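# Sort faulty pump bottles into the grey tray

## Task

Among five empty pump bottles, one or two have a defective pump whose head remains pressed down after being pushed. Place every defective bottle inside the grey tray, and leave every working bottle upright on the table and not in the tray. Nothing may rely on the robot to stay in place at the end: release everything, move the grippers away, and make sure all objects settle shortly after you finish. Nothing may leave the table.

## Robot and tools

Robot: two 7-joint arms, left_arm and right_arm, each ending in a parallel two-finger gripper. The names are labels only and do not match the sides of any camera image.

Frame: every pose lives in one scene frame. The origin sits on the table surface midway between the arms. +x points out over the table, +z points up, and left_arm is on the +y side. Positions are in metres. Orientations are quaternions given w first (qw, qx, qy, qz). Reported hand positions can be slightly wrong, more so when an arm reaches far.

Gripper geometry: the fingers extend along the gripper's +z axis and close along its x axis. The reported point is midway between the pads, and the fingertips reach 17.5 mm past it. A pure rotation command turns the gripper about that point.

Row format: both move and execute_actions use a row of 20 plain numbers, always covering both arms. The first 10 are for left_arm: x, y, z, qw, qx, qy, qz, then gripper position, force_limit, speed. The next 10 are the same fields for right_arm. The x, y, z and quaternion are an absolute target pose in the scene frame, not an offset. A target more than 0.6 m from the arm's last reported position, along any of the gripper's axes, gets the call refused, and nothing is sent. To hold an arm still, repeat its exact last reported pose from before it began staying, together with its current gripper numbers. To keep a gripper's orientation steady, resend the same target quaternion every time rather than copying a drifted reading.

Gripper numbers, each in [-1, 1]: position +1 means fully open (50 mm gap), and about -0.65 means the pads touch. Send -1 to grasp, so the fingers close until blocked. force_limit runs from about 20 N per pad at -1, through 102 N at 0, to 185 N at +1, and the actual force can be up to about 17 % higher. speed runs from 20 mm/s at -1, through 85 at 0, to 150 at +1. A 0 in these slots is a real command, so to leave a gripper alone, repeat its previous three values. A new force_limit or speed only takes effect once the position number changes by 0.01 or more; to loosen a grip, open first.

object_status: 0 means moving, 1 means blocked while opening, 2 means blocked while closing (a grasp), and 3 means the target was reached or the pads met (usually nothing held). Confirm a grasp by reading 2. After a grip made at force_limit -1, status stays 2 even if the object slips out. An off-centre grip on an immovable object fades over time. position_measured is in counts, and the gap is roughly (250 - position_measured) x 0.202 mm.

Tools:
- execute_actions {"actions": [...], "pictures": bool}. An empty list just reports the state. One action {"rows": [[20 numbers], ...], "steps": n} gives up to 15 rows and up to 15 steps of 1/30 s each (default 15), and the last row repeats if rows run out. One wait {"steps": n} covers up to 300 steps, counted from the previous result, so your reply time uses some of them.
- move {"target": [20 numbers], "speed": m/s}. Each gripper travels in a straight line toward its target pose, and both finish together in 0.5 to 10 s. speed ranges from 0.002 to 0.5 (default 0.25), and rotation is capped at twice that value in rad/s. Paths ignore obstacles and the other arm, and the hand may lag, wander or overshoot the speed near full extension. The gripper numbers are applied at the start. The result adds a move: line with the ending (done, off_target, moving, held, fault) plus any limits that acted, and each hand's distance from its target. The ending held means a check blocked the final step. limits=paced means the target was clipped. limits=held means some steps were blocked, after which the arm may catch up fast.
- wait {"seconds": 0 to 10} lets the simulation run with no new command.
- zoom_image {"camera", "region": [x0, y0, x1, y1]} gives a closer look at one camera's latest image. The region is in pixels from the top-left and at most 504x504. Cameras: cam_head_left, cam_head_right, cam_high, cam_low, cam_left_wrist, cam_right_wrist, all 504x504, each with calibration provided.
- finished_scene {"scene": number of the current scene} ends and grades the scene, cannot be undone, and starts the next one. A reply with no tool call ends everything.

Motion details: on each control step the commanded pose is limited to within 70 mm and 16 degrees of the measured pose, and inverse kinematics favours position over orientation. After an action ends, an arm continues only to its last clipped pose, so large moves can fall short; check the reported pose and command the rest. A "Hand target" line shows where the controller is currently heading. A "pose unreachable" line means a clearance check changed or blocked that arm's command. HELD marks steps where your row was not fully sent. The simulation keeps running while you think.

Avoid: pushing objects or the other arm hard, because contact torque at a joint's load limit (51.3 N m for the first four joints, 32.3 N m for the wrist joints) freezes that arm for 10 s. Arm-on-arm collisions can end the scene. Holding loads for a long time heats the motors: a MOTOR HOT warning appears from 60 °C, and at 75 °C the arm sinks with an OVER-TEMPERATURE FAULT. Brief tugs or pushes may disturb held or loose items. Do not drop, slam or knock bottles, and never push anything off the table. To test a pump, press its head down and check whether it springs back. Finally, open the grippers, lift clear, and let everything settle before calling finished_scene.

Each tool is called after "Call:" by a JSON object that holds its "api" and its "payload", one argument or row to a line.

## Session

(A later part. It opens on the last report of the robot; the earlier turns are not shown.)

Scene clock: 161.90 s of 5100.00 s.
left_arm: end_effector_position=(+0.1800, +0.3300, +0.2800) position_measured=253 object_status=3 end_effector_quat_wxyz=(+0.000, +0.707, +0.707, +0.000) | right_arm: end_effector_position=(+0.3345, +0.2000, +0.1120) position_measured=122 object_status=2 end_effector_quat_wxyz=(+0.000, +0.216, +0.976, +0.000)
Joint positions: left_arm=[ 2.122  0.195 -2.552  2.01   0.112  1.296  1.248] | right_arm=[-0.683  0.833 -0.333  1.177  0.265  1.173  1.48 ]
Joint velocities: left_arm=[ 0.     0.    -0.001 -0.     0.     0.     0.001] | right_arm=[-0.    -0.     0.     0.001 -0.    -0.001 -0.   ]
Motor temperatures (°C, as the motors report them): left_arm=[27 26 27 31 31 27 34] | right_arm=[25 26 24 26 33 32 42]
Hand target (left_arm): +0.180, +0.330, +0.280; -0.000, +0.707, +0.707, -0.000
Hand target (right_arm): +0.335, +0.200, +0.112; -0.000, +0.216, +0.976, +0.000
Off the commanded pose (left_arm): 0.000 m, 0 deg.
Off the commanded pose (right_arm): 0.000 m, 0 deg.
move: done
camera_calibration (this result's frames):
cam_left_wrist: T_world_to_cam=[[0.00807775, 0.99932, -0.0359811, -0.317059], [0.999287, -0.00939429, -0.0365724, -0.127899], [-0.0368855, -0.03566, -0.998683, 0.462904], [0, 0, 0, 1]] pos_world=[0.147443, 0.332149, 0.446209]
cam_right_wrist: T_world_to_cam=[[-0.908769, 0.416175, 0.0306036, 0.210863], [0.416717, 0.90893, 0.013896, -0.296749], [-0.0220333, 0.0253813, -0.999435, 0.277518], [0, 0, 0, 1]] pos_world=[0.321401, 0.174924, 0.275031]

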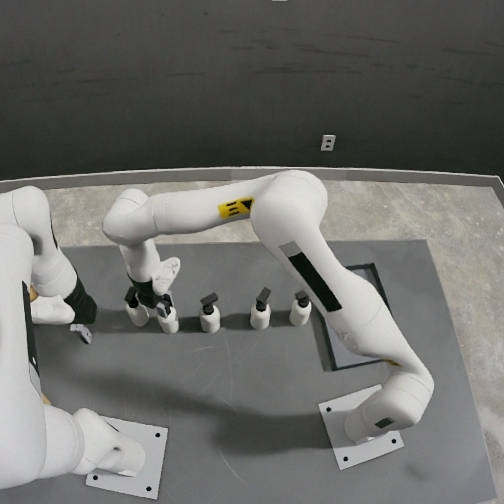

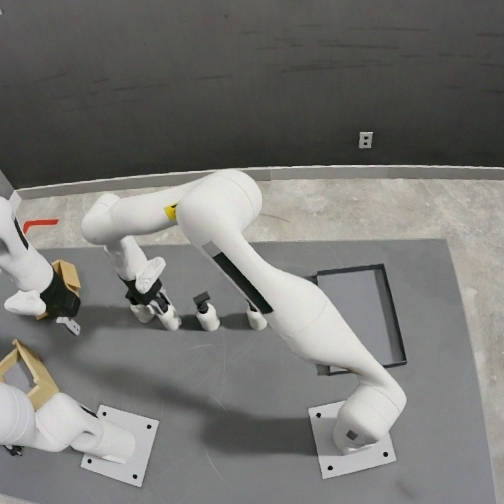

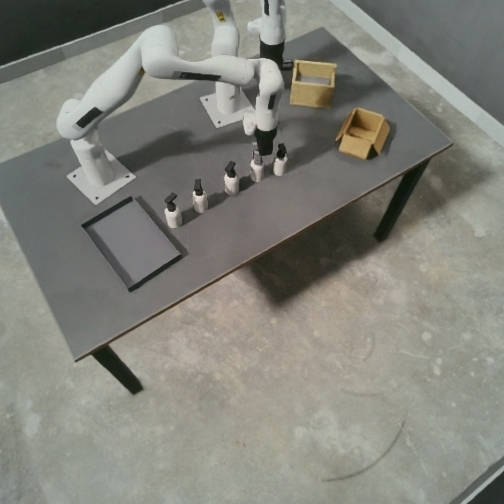

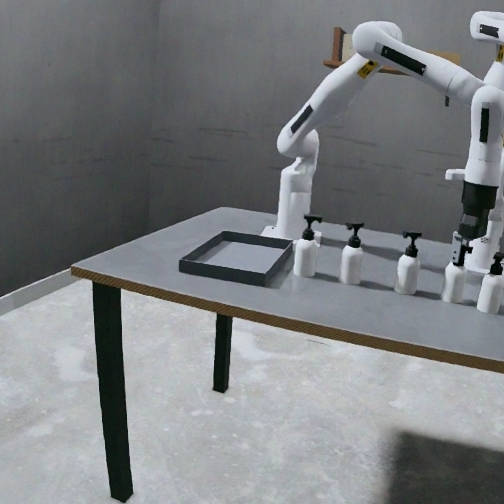

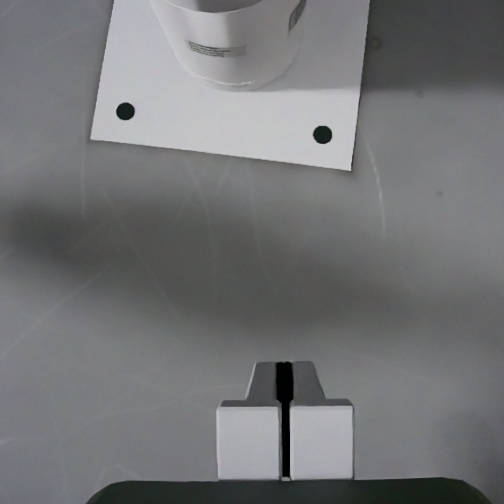

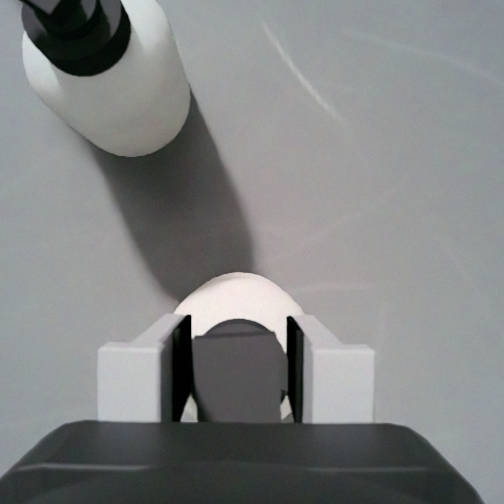

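Call:
{"api": "move", "payload": {
  "target": [0.18,0.33,0.28,0,0.707,0.707,0,-1,0,1,0.3345,0.200,0.28,0,0.216,0.976,0,-1,-0.6,0.5],
  "speed": 0.15
}}

Call:
{"api": "move", "payload": {
  "target": [0.18,0.33,0.28,0,0.707,0.707,0,-1,0,1,0.41,-0.30,0.28,0,0.707,0.707,0,-1,-0.6,0.5]
}}

Call:
{"api": "move", "payload": {
  "target": [0.18,0.33,0.28,0,0.707,0.707,0,-1,0,1,0.41,-0.30,0.13,0,0.707,0.707,0,-1,-0.6,0.5],
  "speed": 0.15
}}

Scene clock: 170.23 s of 5100.00 s.
left_arm: end_effector_position=(+0.1800, +0.3300, +0.2800) position_measured=253 object_status=3 end_effector_quat_wxyz=(+0.000, +0.707, +0.707, +0.000) | right_arm: end_effector_position=(+0.3341, +0.1994, +0.2803) position_measured=122 object_status=2 end_effector_quat_wxyz=(-0.000, +0.217, +0.976, +0.000)
Joint positions: left_arm=[ 2.122  0.195 -2.552  2.01   0.112  1.296  1.248] | right_arm=[-0.714  0.732 -0.341  0.815  0.226  1.622  1.536]
Joint velocities: left_arm=[ 0.    -0.002 -0.    -0.     0.001  0.001  0.   ] | right_arm=[-0.003  0.004  0.    -0.006  0.     0.004  0.001]
Motor temperatures (°C, as the motors report them): left_arm=[27 26 27 31 31 27 34] | right_arm=[25 26 24 26 33 32 42]
Hand target (left_arm): +0.180, +0.330, +0.280; -0.000, +0.707, +0.707, -0.000
Hand target (right_arm): +0.334, +0.199, +0.280; -0.000, +0.217, +0.976, +0.000
Off the commanded pose (left_arm): 0.000 m, 0 deg.
Off the commanded pose (right_arm): 0.001 m, 0 deg.
After step 90, 3.77 s passed at rest.
move: done
camera_calibration (this result's frames):
cam_left_wrist: T_world_to_cam=[[0.00807767, 0.99932, -0.035981, -0.317059], [0.999287, -0.00939421, -0.0365724, -0.127899], [-0.0368855, -0.0356599, -0.998683, 0.462904], [0, 0, 0, 1]] pos_world=[0.147443, 0.332149, 0.446209]
cam_right_wrist: T_world_to_cam=[[-0.908312, 0.417162, 0.0307255, 0.205203], [0.417714, 0.908468, 0.0142025, -0.298629], [-0.0219884, 0.0257348, -0.999427, 0.445599], [0, 0, 0, 1]] pos_world=[0.320928, 0.174224, 0.44328]

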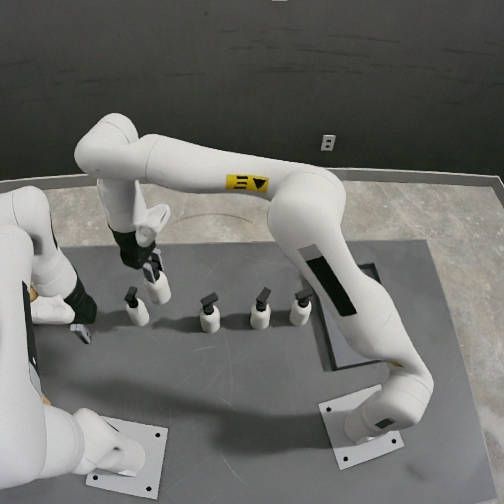

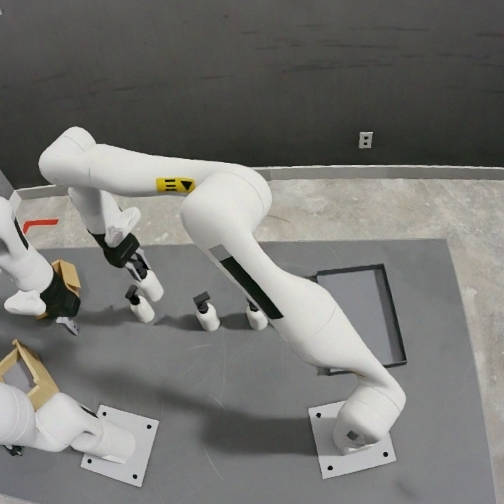

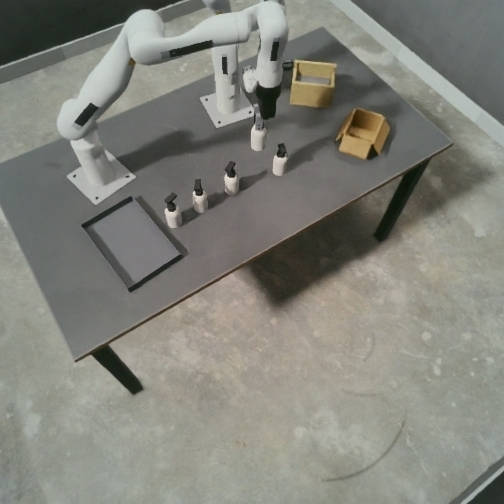

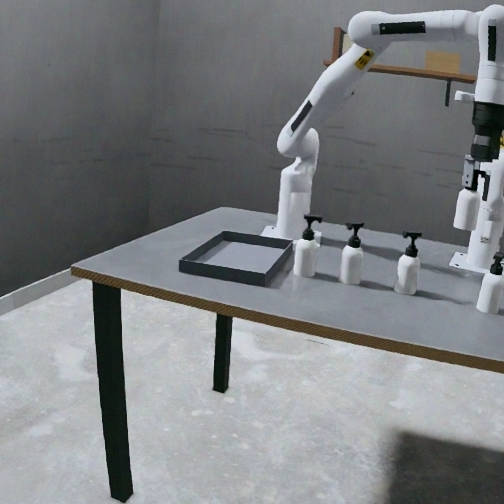

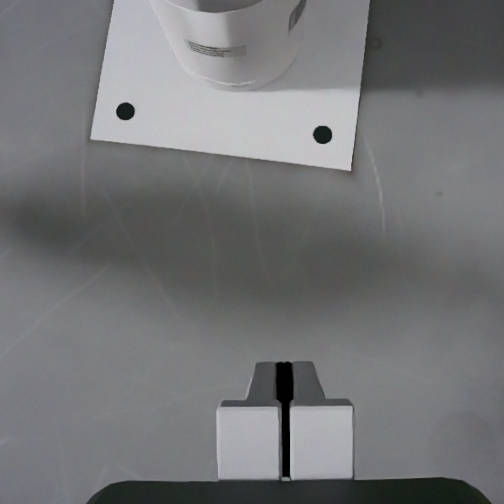

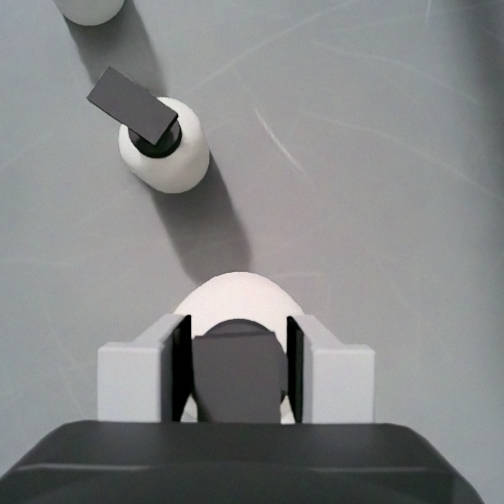

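Scene clock: 173.00 s of 5100.00 s.
left_arm: end_effector_position=(+0.1800, +0.3300, +0.2800) position_measured=253 object_status=3 end_effector_quat_wxyz=(+0.000, +0.707, +0.707, +0.000) | right_arm: end_effector_position=(+0.4111, -0.3008, +0.2798) position_measured=122 object_status=2 end_effector_quat_wxyz=(+0.002, +0.707, +0.708, -0.002)
Joint positions: left_arm=[ 2.122  0.195 -2.552  2.01   0.112  1.296  1.248] | right_arm=[ 0.154  0.243  0.054  1.594 -0.009  1.305  1.573]
Joint velocities: left_arm=[-0.    -0.001 -0.001  0.    -0.     0.001  0.   ] | right_arm=[ 0.004  0.002  0.004 -0.001 -0.002  0.001  0.002]
Motor temperatures (°C, as the motors report them): left_arm=[27 26 27 31 31 27 34] | right_arm=[25 26 24 26 33 32 42]
Hand target (left_arm): +0.180, +0.330, +0.280; -0.000, +0.707, +0.707, -0.000
Hand target (right_arm): +0.411, -0.301, +0.280; +0.002, +0.707, +0.707, -0.002
Off the commanded pose (left_arm): 0.000 m, 0 deg.
Off the commanded pose (right_arm): 0.001 m, 0 deg.
move: done
camera_calibration (this result's frames):
cam_left_wrist: T_world_to_cam=[[0.0080773, 0.99932, -0.0359812, -0.317059], [0.999287, -0.00939385, -0.0365724, -0.127899], [-0.0368856, -0.0356601, -0.998683, 0.462904], [0, 0, 0, 1]] pos_world=[0.147443, 0.332149, 0.446209]
cam_right_wrist: T_world_to_cam=[[-0.00776654, 0.999635, 0.0258691, 0.290157], [0.999876, 0.00740821, 0.013919, -0.386749], [0.0137223, 0.025974, -0.999568, 0.445116], [0, 0, 0, 1]] pos_world=[0.382846, -0.298748, 0.442801]

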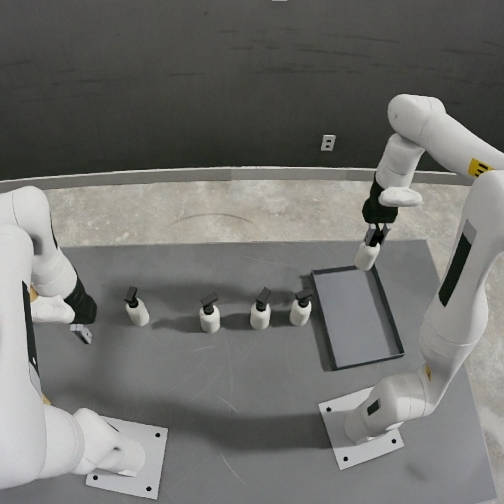

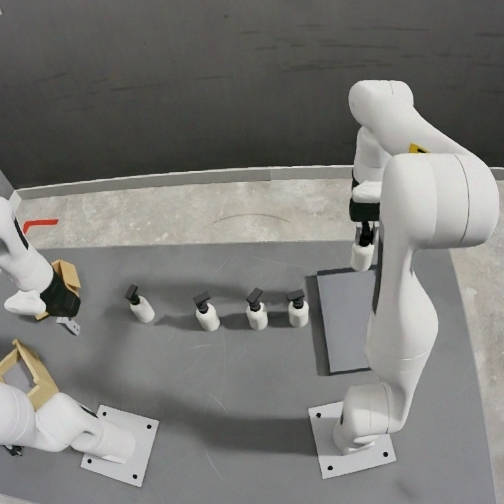

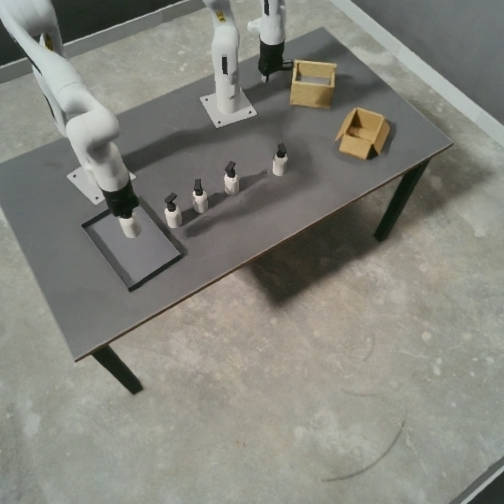

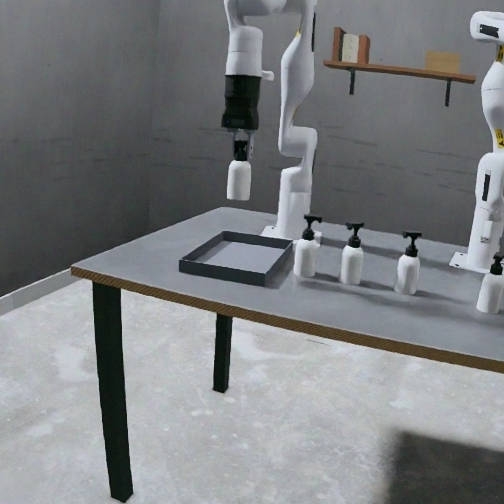

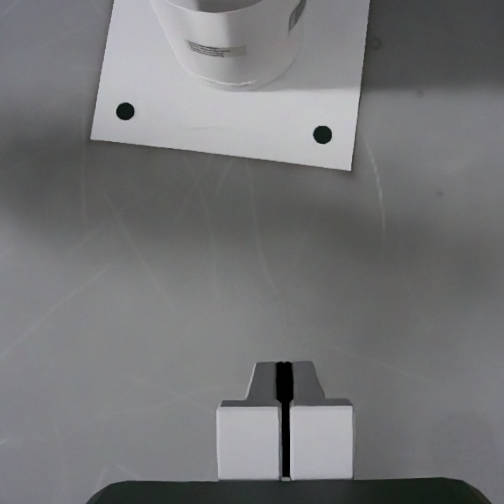

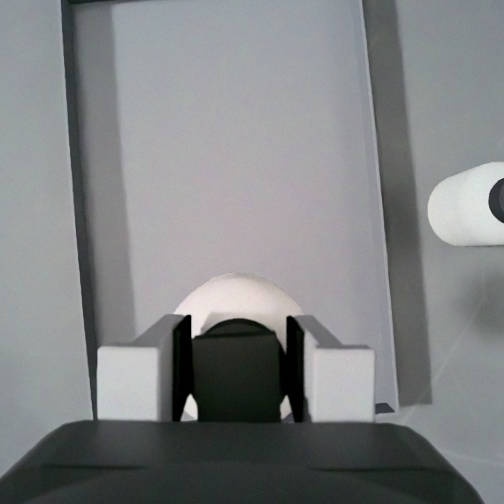

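Scene clock: 174.43 s of 5100.00 s.
left_arm: end_effector_position=(+0.1800, +0.3300, +0.2800) position_measured=253 object_status=3 end_effector_quat_wxyz=(+0.000, +0.707, +0.707, +0.000) | right_arm: end_effector_position=(+0.4107, -0.2999, +0.1300) position_measured=122 object_status=2 end_effector_quat_wxyz=(+0.000, +0.707, +0.707, +0.000)
Joint positions: left_arm=[ 2.122  0.195 -2.552  2.01   0.112  1.296  1.248] | right_arm=[ 0.168  0.415  0.041  1.884 -0.022  0.843  1.583]
Joint velocities: left_arm=[-0.001 -0.001  0.001  0.001  0.    -0.001  0.   ] | right_arm=[ 0.     0.006 -0.001  0.001 -0.    -0.003 -0.   ]
Motor temperatures (°C, as the motors report them): left_arm=[27 26 27 31 31 27 34] | right_arm=[25 26 24 26 33 32 42]
Hand target (left_arm): +0.180, +0.330, +0.280; -0.000, +0.707, +0.707, -0.000
Hand target (right_arm): +0.411, -0.300, +0.130; -0.000, +0.707, +0.707, +0.000
Off the commanded pose (left_arm): 0.000 m, 0 deg.
Off the commanded pose (right_arm): 0.001 m, 0 deg.
move: done
camera_calibration (this result's frames):
cam_left_wrist: T_world_to_cam=[[0.00807735, 0.99932, -0.0359811, -0.317059], [0.999287, -0.0093939, -0.0365724, -0.127899], [-0.0368856, -0.0356601, -0.998683, 0.462904], [0, 0, 0, 1]] pos_world=[0.147443, 0.332149, 0.446209]
cam_right_wrist: T_world_to_cam=[[-0.00708704, 0.9995, 0.0308231, 0.292184], [0.999878, 0.00665343, 0.0141476, -0.38448], [0.0139355, 0.0309196, -0.999425, 0.296717], [0, 0, 0, 1]] pos_world=[0.382369, -0.298654, 0.29298]

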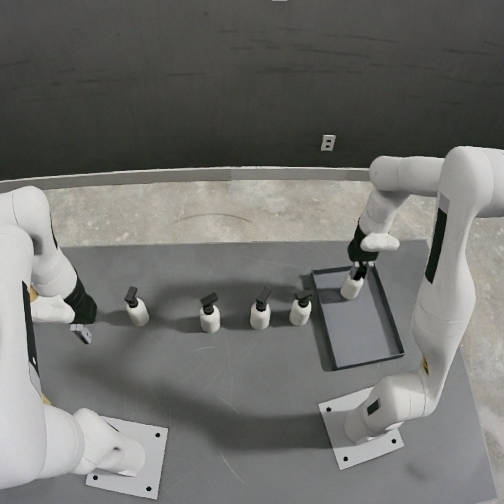

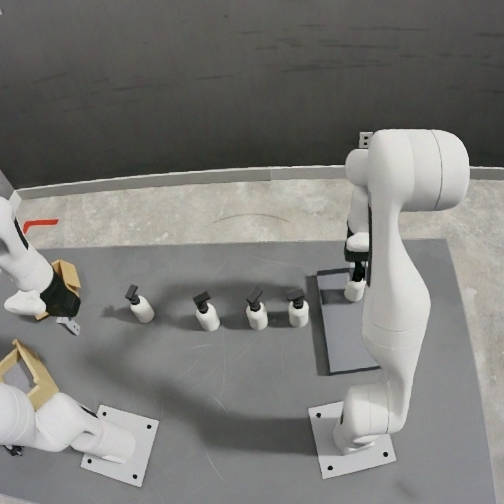

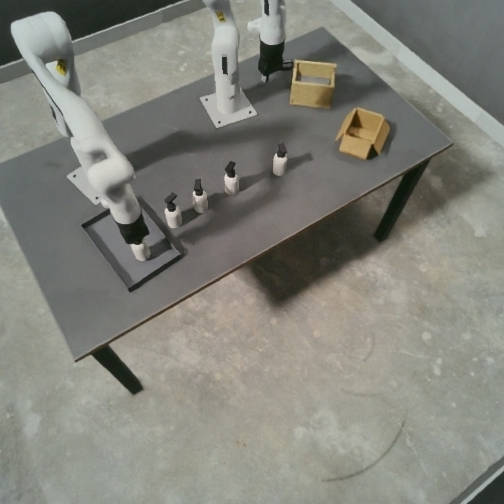

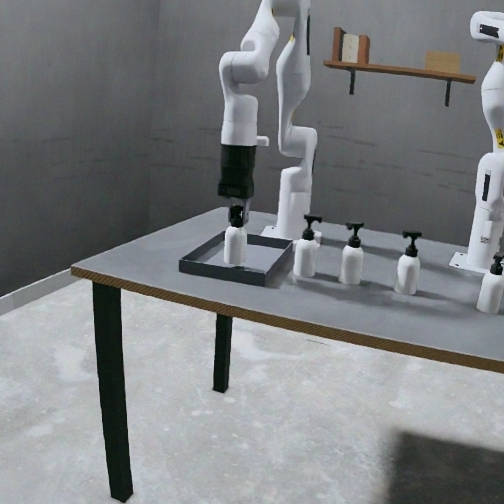

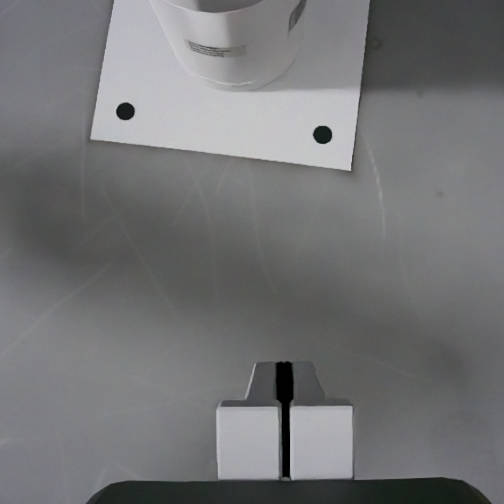

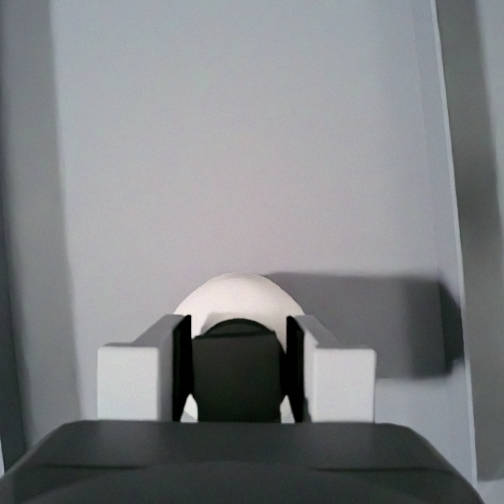

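Call:
{"api": "move", "payload": {
  "target": [0.18,0.33,0.28,0,0.707,0.707,0,-1,0,1,0.41,-0.30,0.117,0,0.707,0.707,0,-1,-0.6,0.5],
  "speed": 0.03
}}

Call:
{"api": "move", "payload": {
  "target": [0.25,0.31,0.28,0,0.707,0.707,0,1,0,1,0.41,-0.30,0.117,0,0.707,0.707,0,1,0,0.5]
}}

Call:
{"api": "move", "payload": {
  "target": [0.346,0.289,0.21,0,0.707,0.707,0,1,0,1,0.41,-0.30,0.26,0,0.707,0.707,0,1,0,0.5],
  "speed": 0.15
}}

Call:
{"api": "zoom_image", "payload": {
  "camera": "cam_low",
  "region": [280,170,504,320]
}}

Scene clock: 183.90 s of 5100.00 s.
left_arm: end_effector_position=(+0.1800, +0.3300, +0.2800) position_measured=253 object_status=3 end_effector_quat_wxyz=(+0.000, +0.707, +0.707, +0.000) | right_arm: end_effector_position=(+0.4101, -0.3000, +0.1171) position_measured=122 object_status=2 end_effector_quat_wxyz=(+0.000, +0.707, +0.707, +0.000)
Joint positions: left_arm=[ 2.122  0.195 -2.552  2.01   0.112  1.296  1.248] | right_arm=[ 0.169  0.436  0.04   1.904 -0.023  0.803  1.584]
Joint velocities: left_arm=[-0.003  0.001 -0.     0.001  0.001 -0.    -0.001] | right_arm=[ 0.     0.004 -0.     0.002 -0.    -0.003  0.   ]
Motor temperatures (°C, as the motors report them): left_arm=[27 26 27 31 31 27 34] | right_arm=[25 26 24 26 33 32 42]
Hand target (left_arm): +0.180, +0.330, +0.280; -0.000, +0.707, +0.707, -0.000
Hand target (right_arm): +0.410, -0.300, +0.117; -0.000, +0.707, +0.707, +0.000
Off the commanded pose (left_arm): 0.000 m, 0 deg.
Off the commanded pose (right_arm): 0.000 m, 0 deg.
After step 90, 5.73 s passed at rest.
move: done
camera_calibration (this result's frames):
cam_left_wrist: T_world_to_cam=[[0.00807774, 0.99932, -0.0359811, -0.317059], [0.999287, -0.00939428, -0.0365723, -0.127899], [-0.0368854, -0.03566, -0.998683, 0.462904], [0, 0, 0, 1]] pos_world=[0.147443, 0.332149, 0.446209]
cam_right_wrist: T_world_to_cam=[[-0.00625157, 0.99951, 0.0306681, 0.292333], [0.999885, 0.00582465, 0.0139903, -0.383915], [0.0138048, 0.030752, -0.999432, 0.283871], [0, 0, 0, 1]] pos_world=[0.381779, -0.298683, 0.280115]

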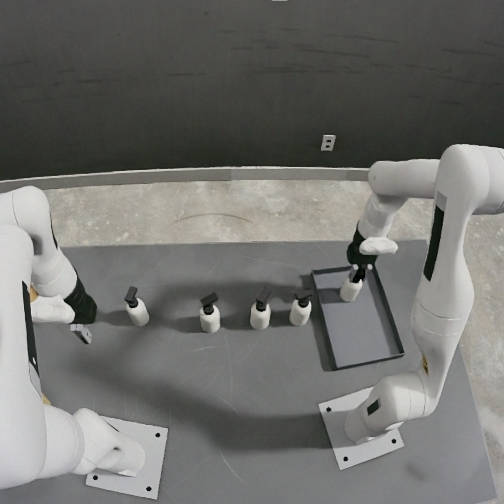

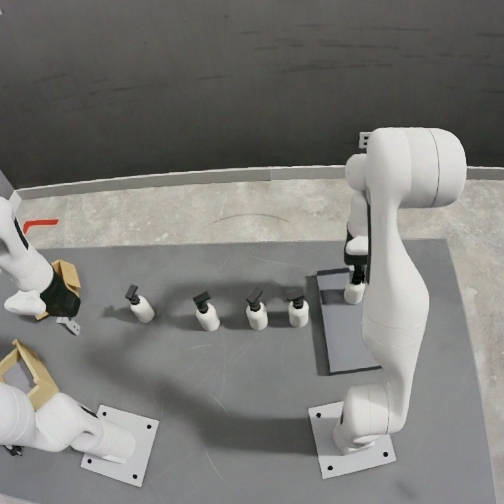

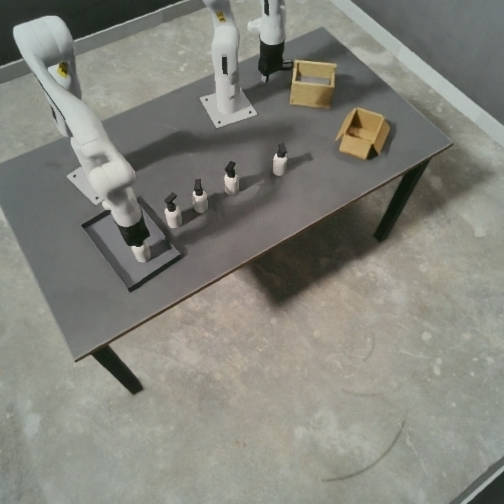

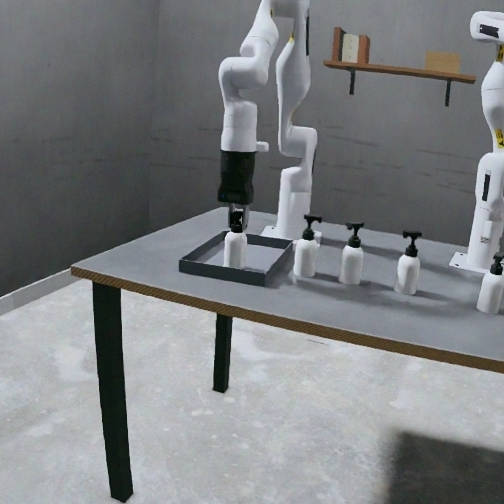

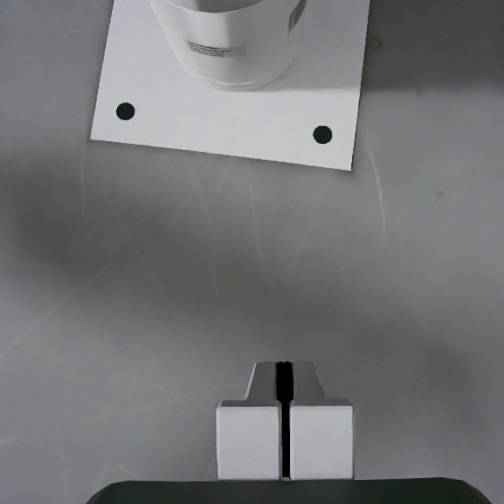

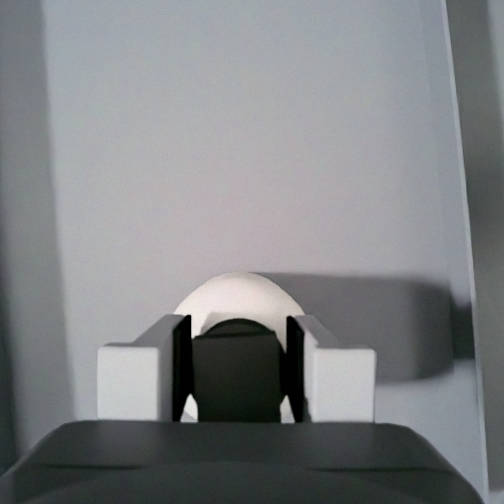

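Scene clock: 184.77 s of 5100.00 s.
left_arm: end_effector_position=(+0.2499, +0.3104, +0.2804) position_measured=3 object_status=3 end_effector_quat_wxyz=(-0.000, +0.707, +0.707, +0.001) | right_arm: end_effector_position=(+0.4100, -0.3000, +0.1170) position_measured=3 object_status=3 end_effector_quat_wxyz=(+0.000, +0.707, +0.707, +0.000)
Joint positions: left_arm=[ 2.201 -0.024 -2.373  1.859 -0.019  1.265  1.551] | right_arm=[ 0.169  0.436  0.04   1.904 -0.023  0.802  1.583]
Joint velocities: left_arm=[ 0.006 -0.019  0.008 -0.004 -0.005  0.003  0.009] | right_arm=[ 0.    -0.     0.     0.001  0.     0.     0.   ]
Motor temperatures (°C, as the motors report them): left_arm=[27 26 27 31 31 27 34] | right_arm=[25 26 24 26 33 32 42]
Hand target (left_arm): +0.250, +0.310, +0.280; -0.000, +0.707, +0.707, +0.000
Hand target (right_arm): +0.410, -0.300, +0.117; +0.000, +0.707, +0.707, -0.000
Off the commanded pose (left_arm): 0.001 m, 0 deg.
Off the commanded pose (right_arm): 0.000 m, 0 deg.
move: done
camera_calibration (this result's frames):
cam_left_wrist: T_world_to_cam=[[0.00754324, 0.999382, -0.0343325, -0.298395], [0.99934, -0.00875427, -0.035261, -0.198511], [-0.0355398, -0.0340438, -0.998788, 0.464356], [0, 0, 0, 1]] pos_world=[0.217134, 0.312281, 0.446549]
cam_right_wrist: T_world_to_cam=[[-0.00615286, 0.999512, 0.030635, 0.292318], [0.999888, 0.0057317, 0.0138166, -0.383838], [0.0136343, 0.0307166, -0.999435, 0.283824], [0, 0, 0, 1]] pos_world=[0.381724, -0.298693, 0.280012]

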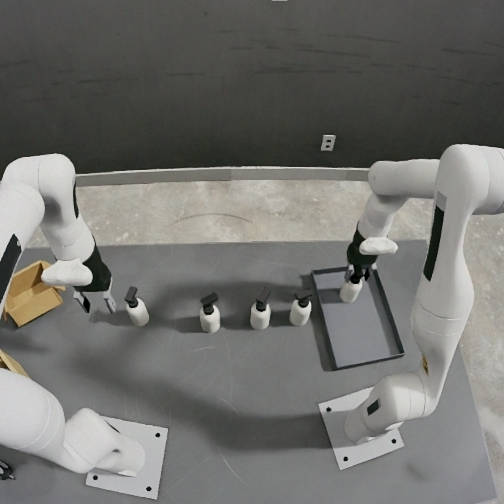

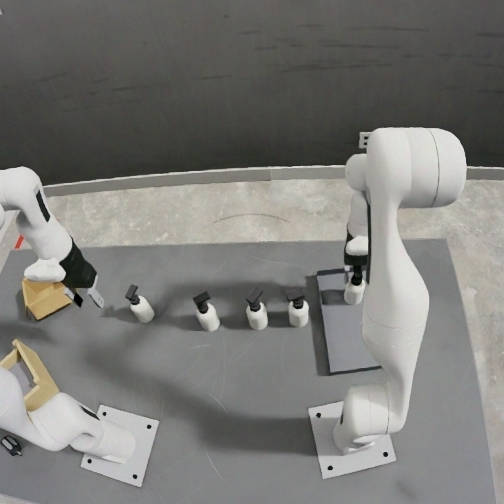

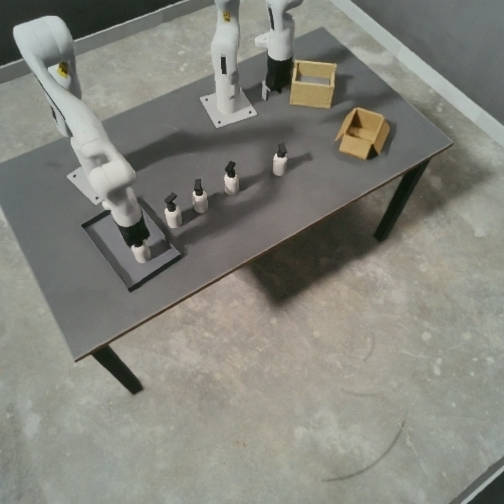

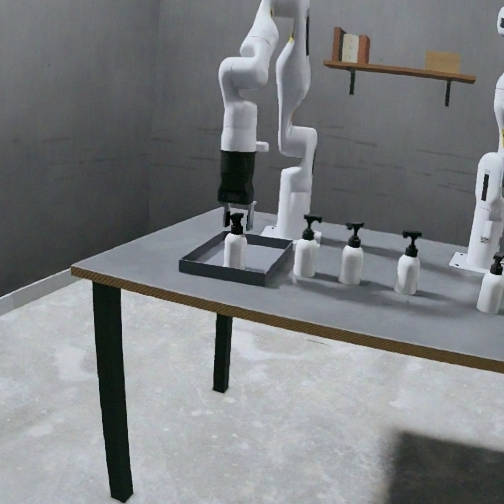

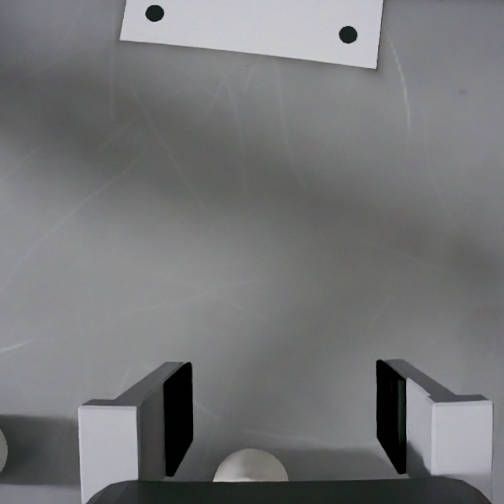

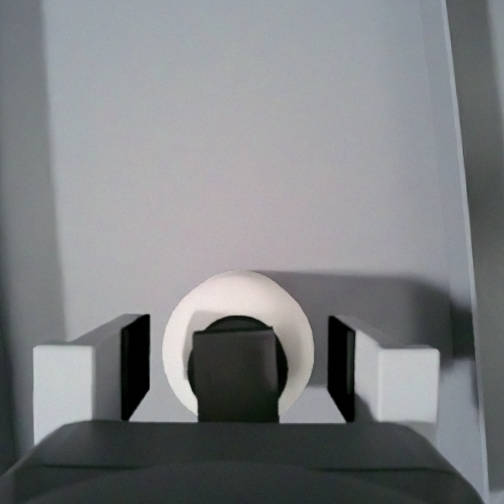

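Scene clock: 186.20 s of 5100.00 s.
left_arm: end_effector_position=(+0.3460, +0.2893, +0.2104) position_measured=3 object_status=3 end_effector_quat_wxyz=(+0.000, +0.707, +0.707, +0.000) | right_arm: end_effector_position=(+0.4094, -0.3001, +0.2602) position_measured=3 object_status=3 end_effector_quat_wxyz=(+0.000, +0.707, +0.707, -0.000)
Joint positions: left_arm=[ 2.464 -0.381 -2.381  1.757 -0.29   1.119  1.892] | right_arm=[ 0.157  0.253  0.053  1.646 -0.014  1.243  1.574]
Joint velocities: left_arm=[ 0.005 -0.006 -0.001 -0.002 -0.001  0.     0.002] | right_arm=[ 0.     0.001  0.001 -0.002 -0.001  0.001  0.   ]
Motor temperatures (°C, as the motors report them): left_arm=[27 26 27 31 31 27 34] | right_arm=[25 26 24 26 33 32 42]
Hand target (left_arm): +0.346, +0.289, +0.210; +0.000, +0.707, +0.707, +0.000
Hand target (right_arm): +0.409, -0.300, +0.260; +0.000, +0.707, +0.707, -0.000
Off the commanded pose (left_arm): 0.001 m, 0 deg.
Off the commanded pose (right_arm): 0.001 m, 0 deg.
move: done
camera_calibration (this result's frames):
cam_left_wrist: T_world_to_cam=[[0.00837182, 0.999333, -0.0355335, -0.280444], [0.999316, -0.00964093, -0.035696, -0.29684], [-0.0360148, -0.0352104, -0.998731, 0.397689], [0, 0, 0, 1]] pos_world=[0.313308, 0.291398, 0.376623]
cam_right_wrist: T_world_to_cam=[[-0.00530598, 0.999522, 0.030441, 0.287727], [0.999893, 0.00488841, 0.0137753, -0.385437], [0.0136199, 0.0305108, -0.999442, 0.426867], [0, 0, 0, 1]] pos_world=[0.381108, -0.29873, 0.42318]

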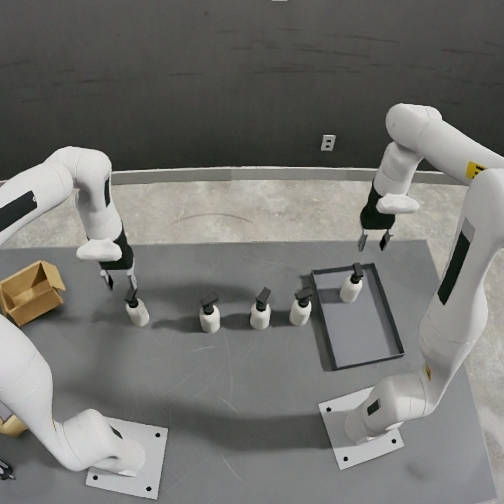

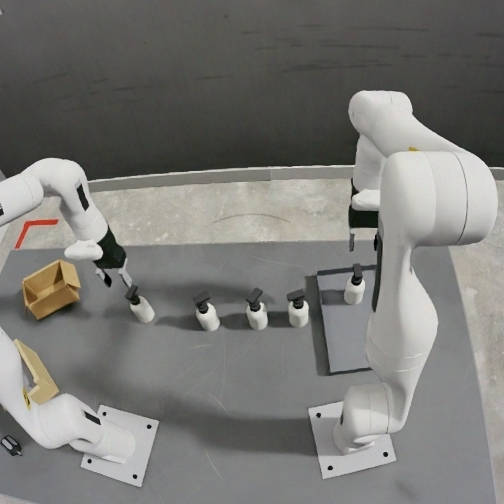

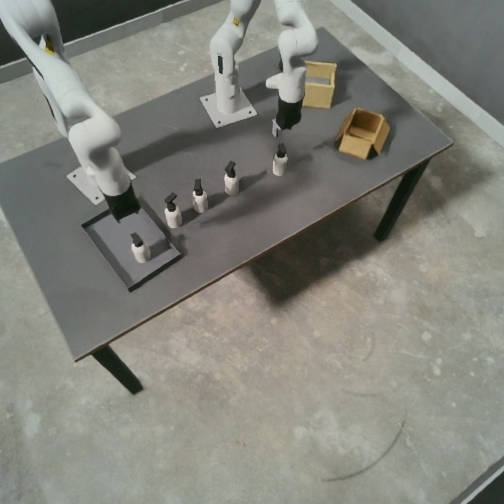

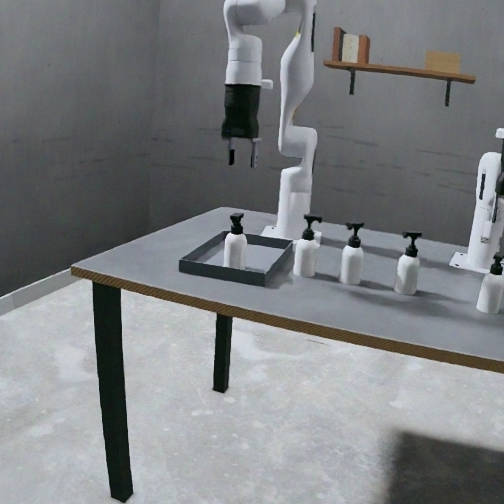

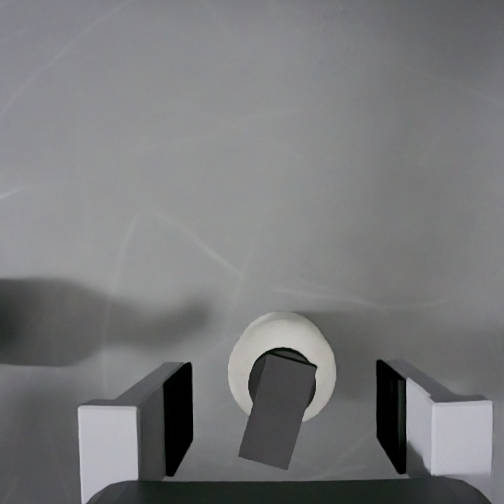

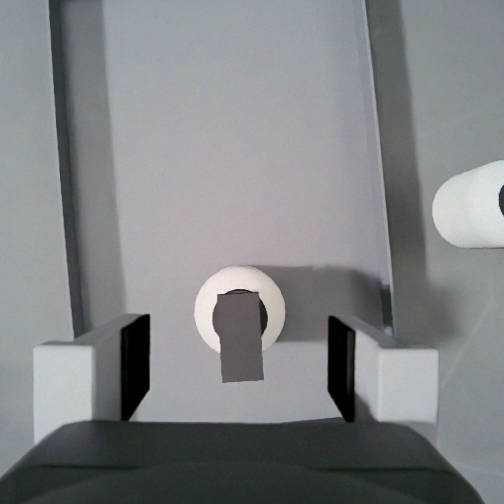

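Region (280, 170, 504, 320) of cam_low's 504x504 image, scaled by 2.250, with more detail than that image has; it fills the top 338 rows of this view, and the rest is white.

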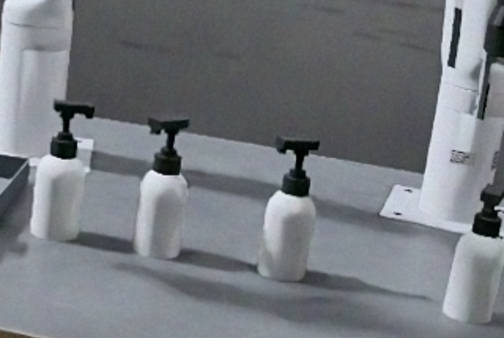

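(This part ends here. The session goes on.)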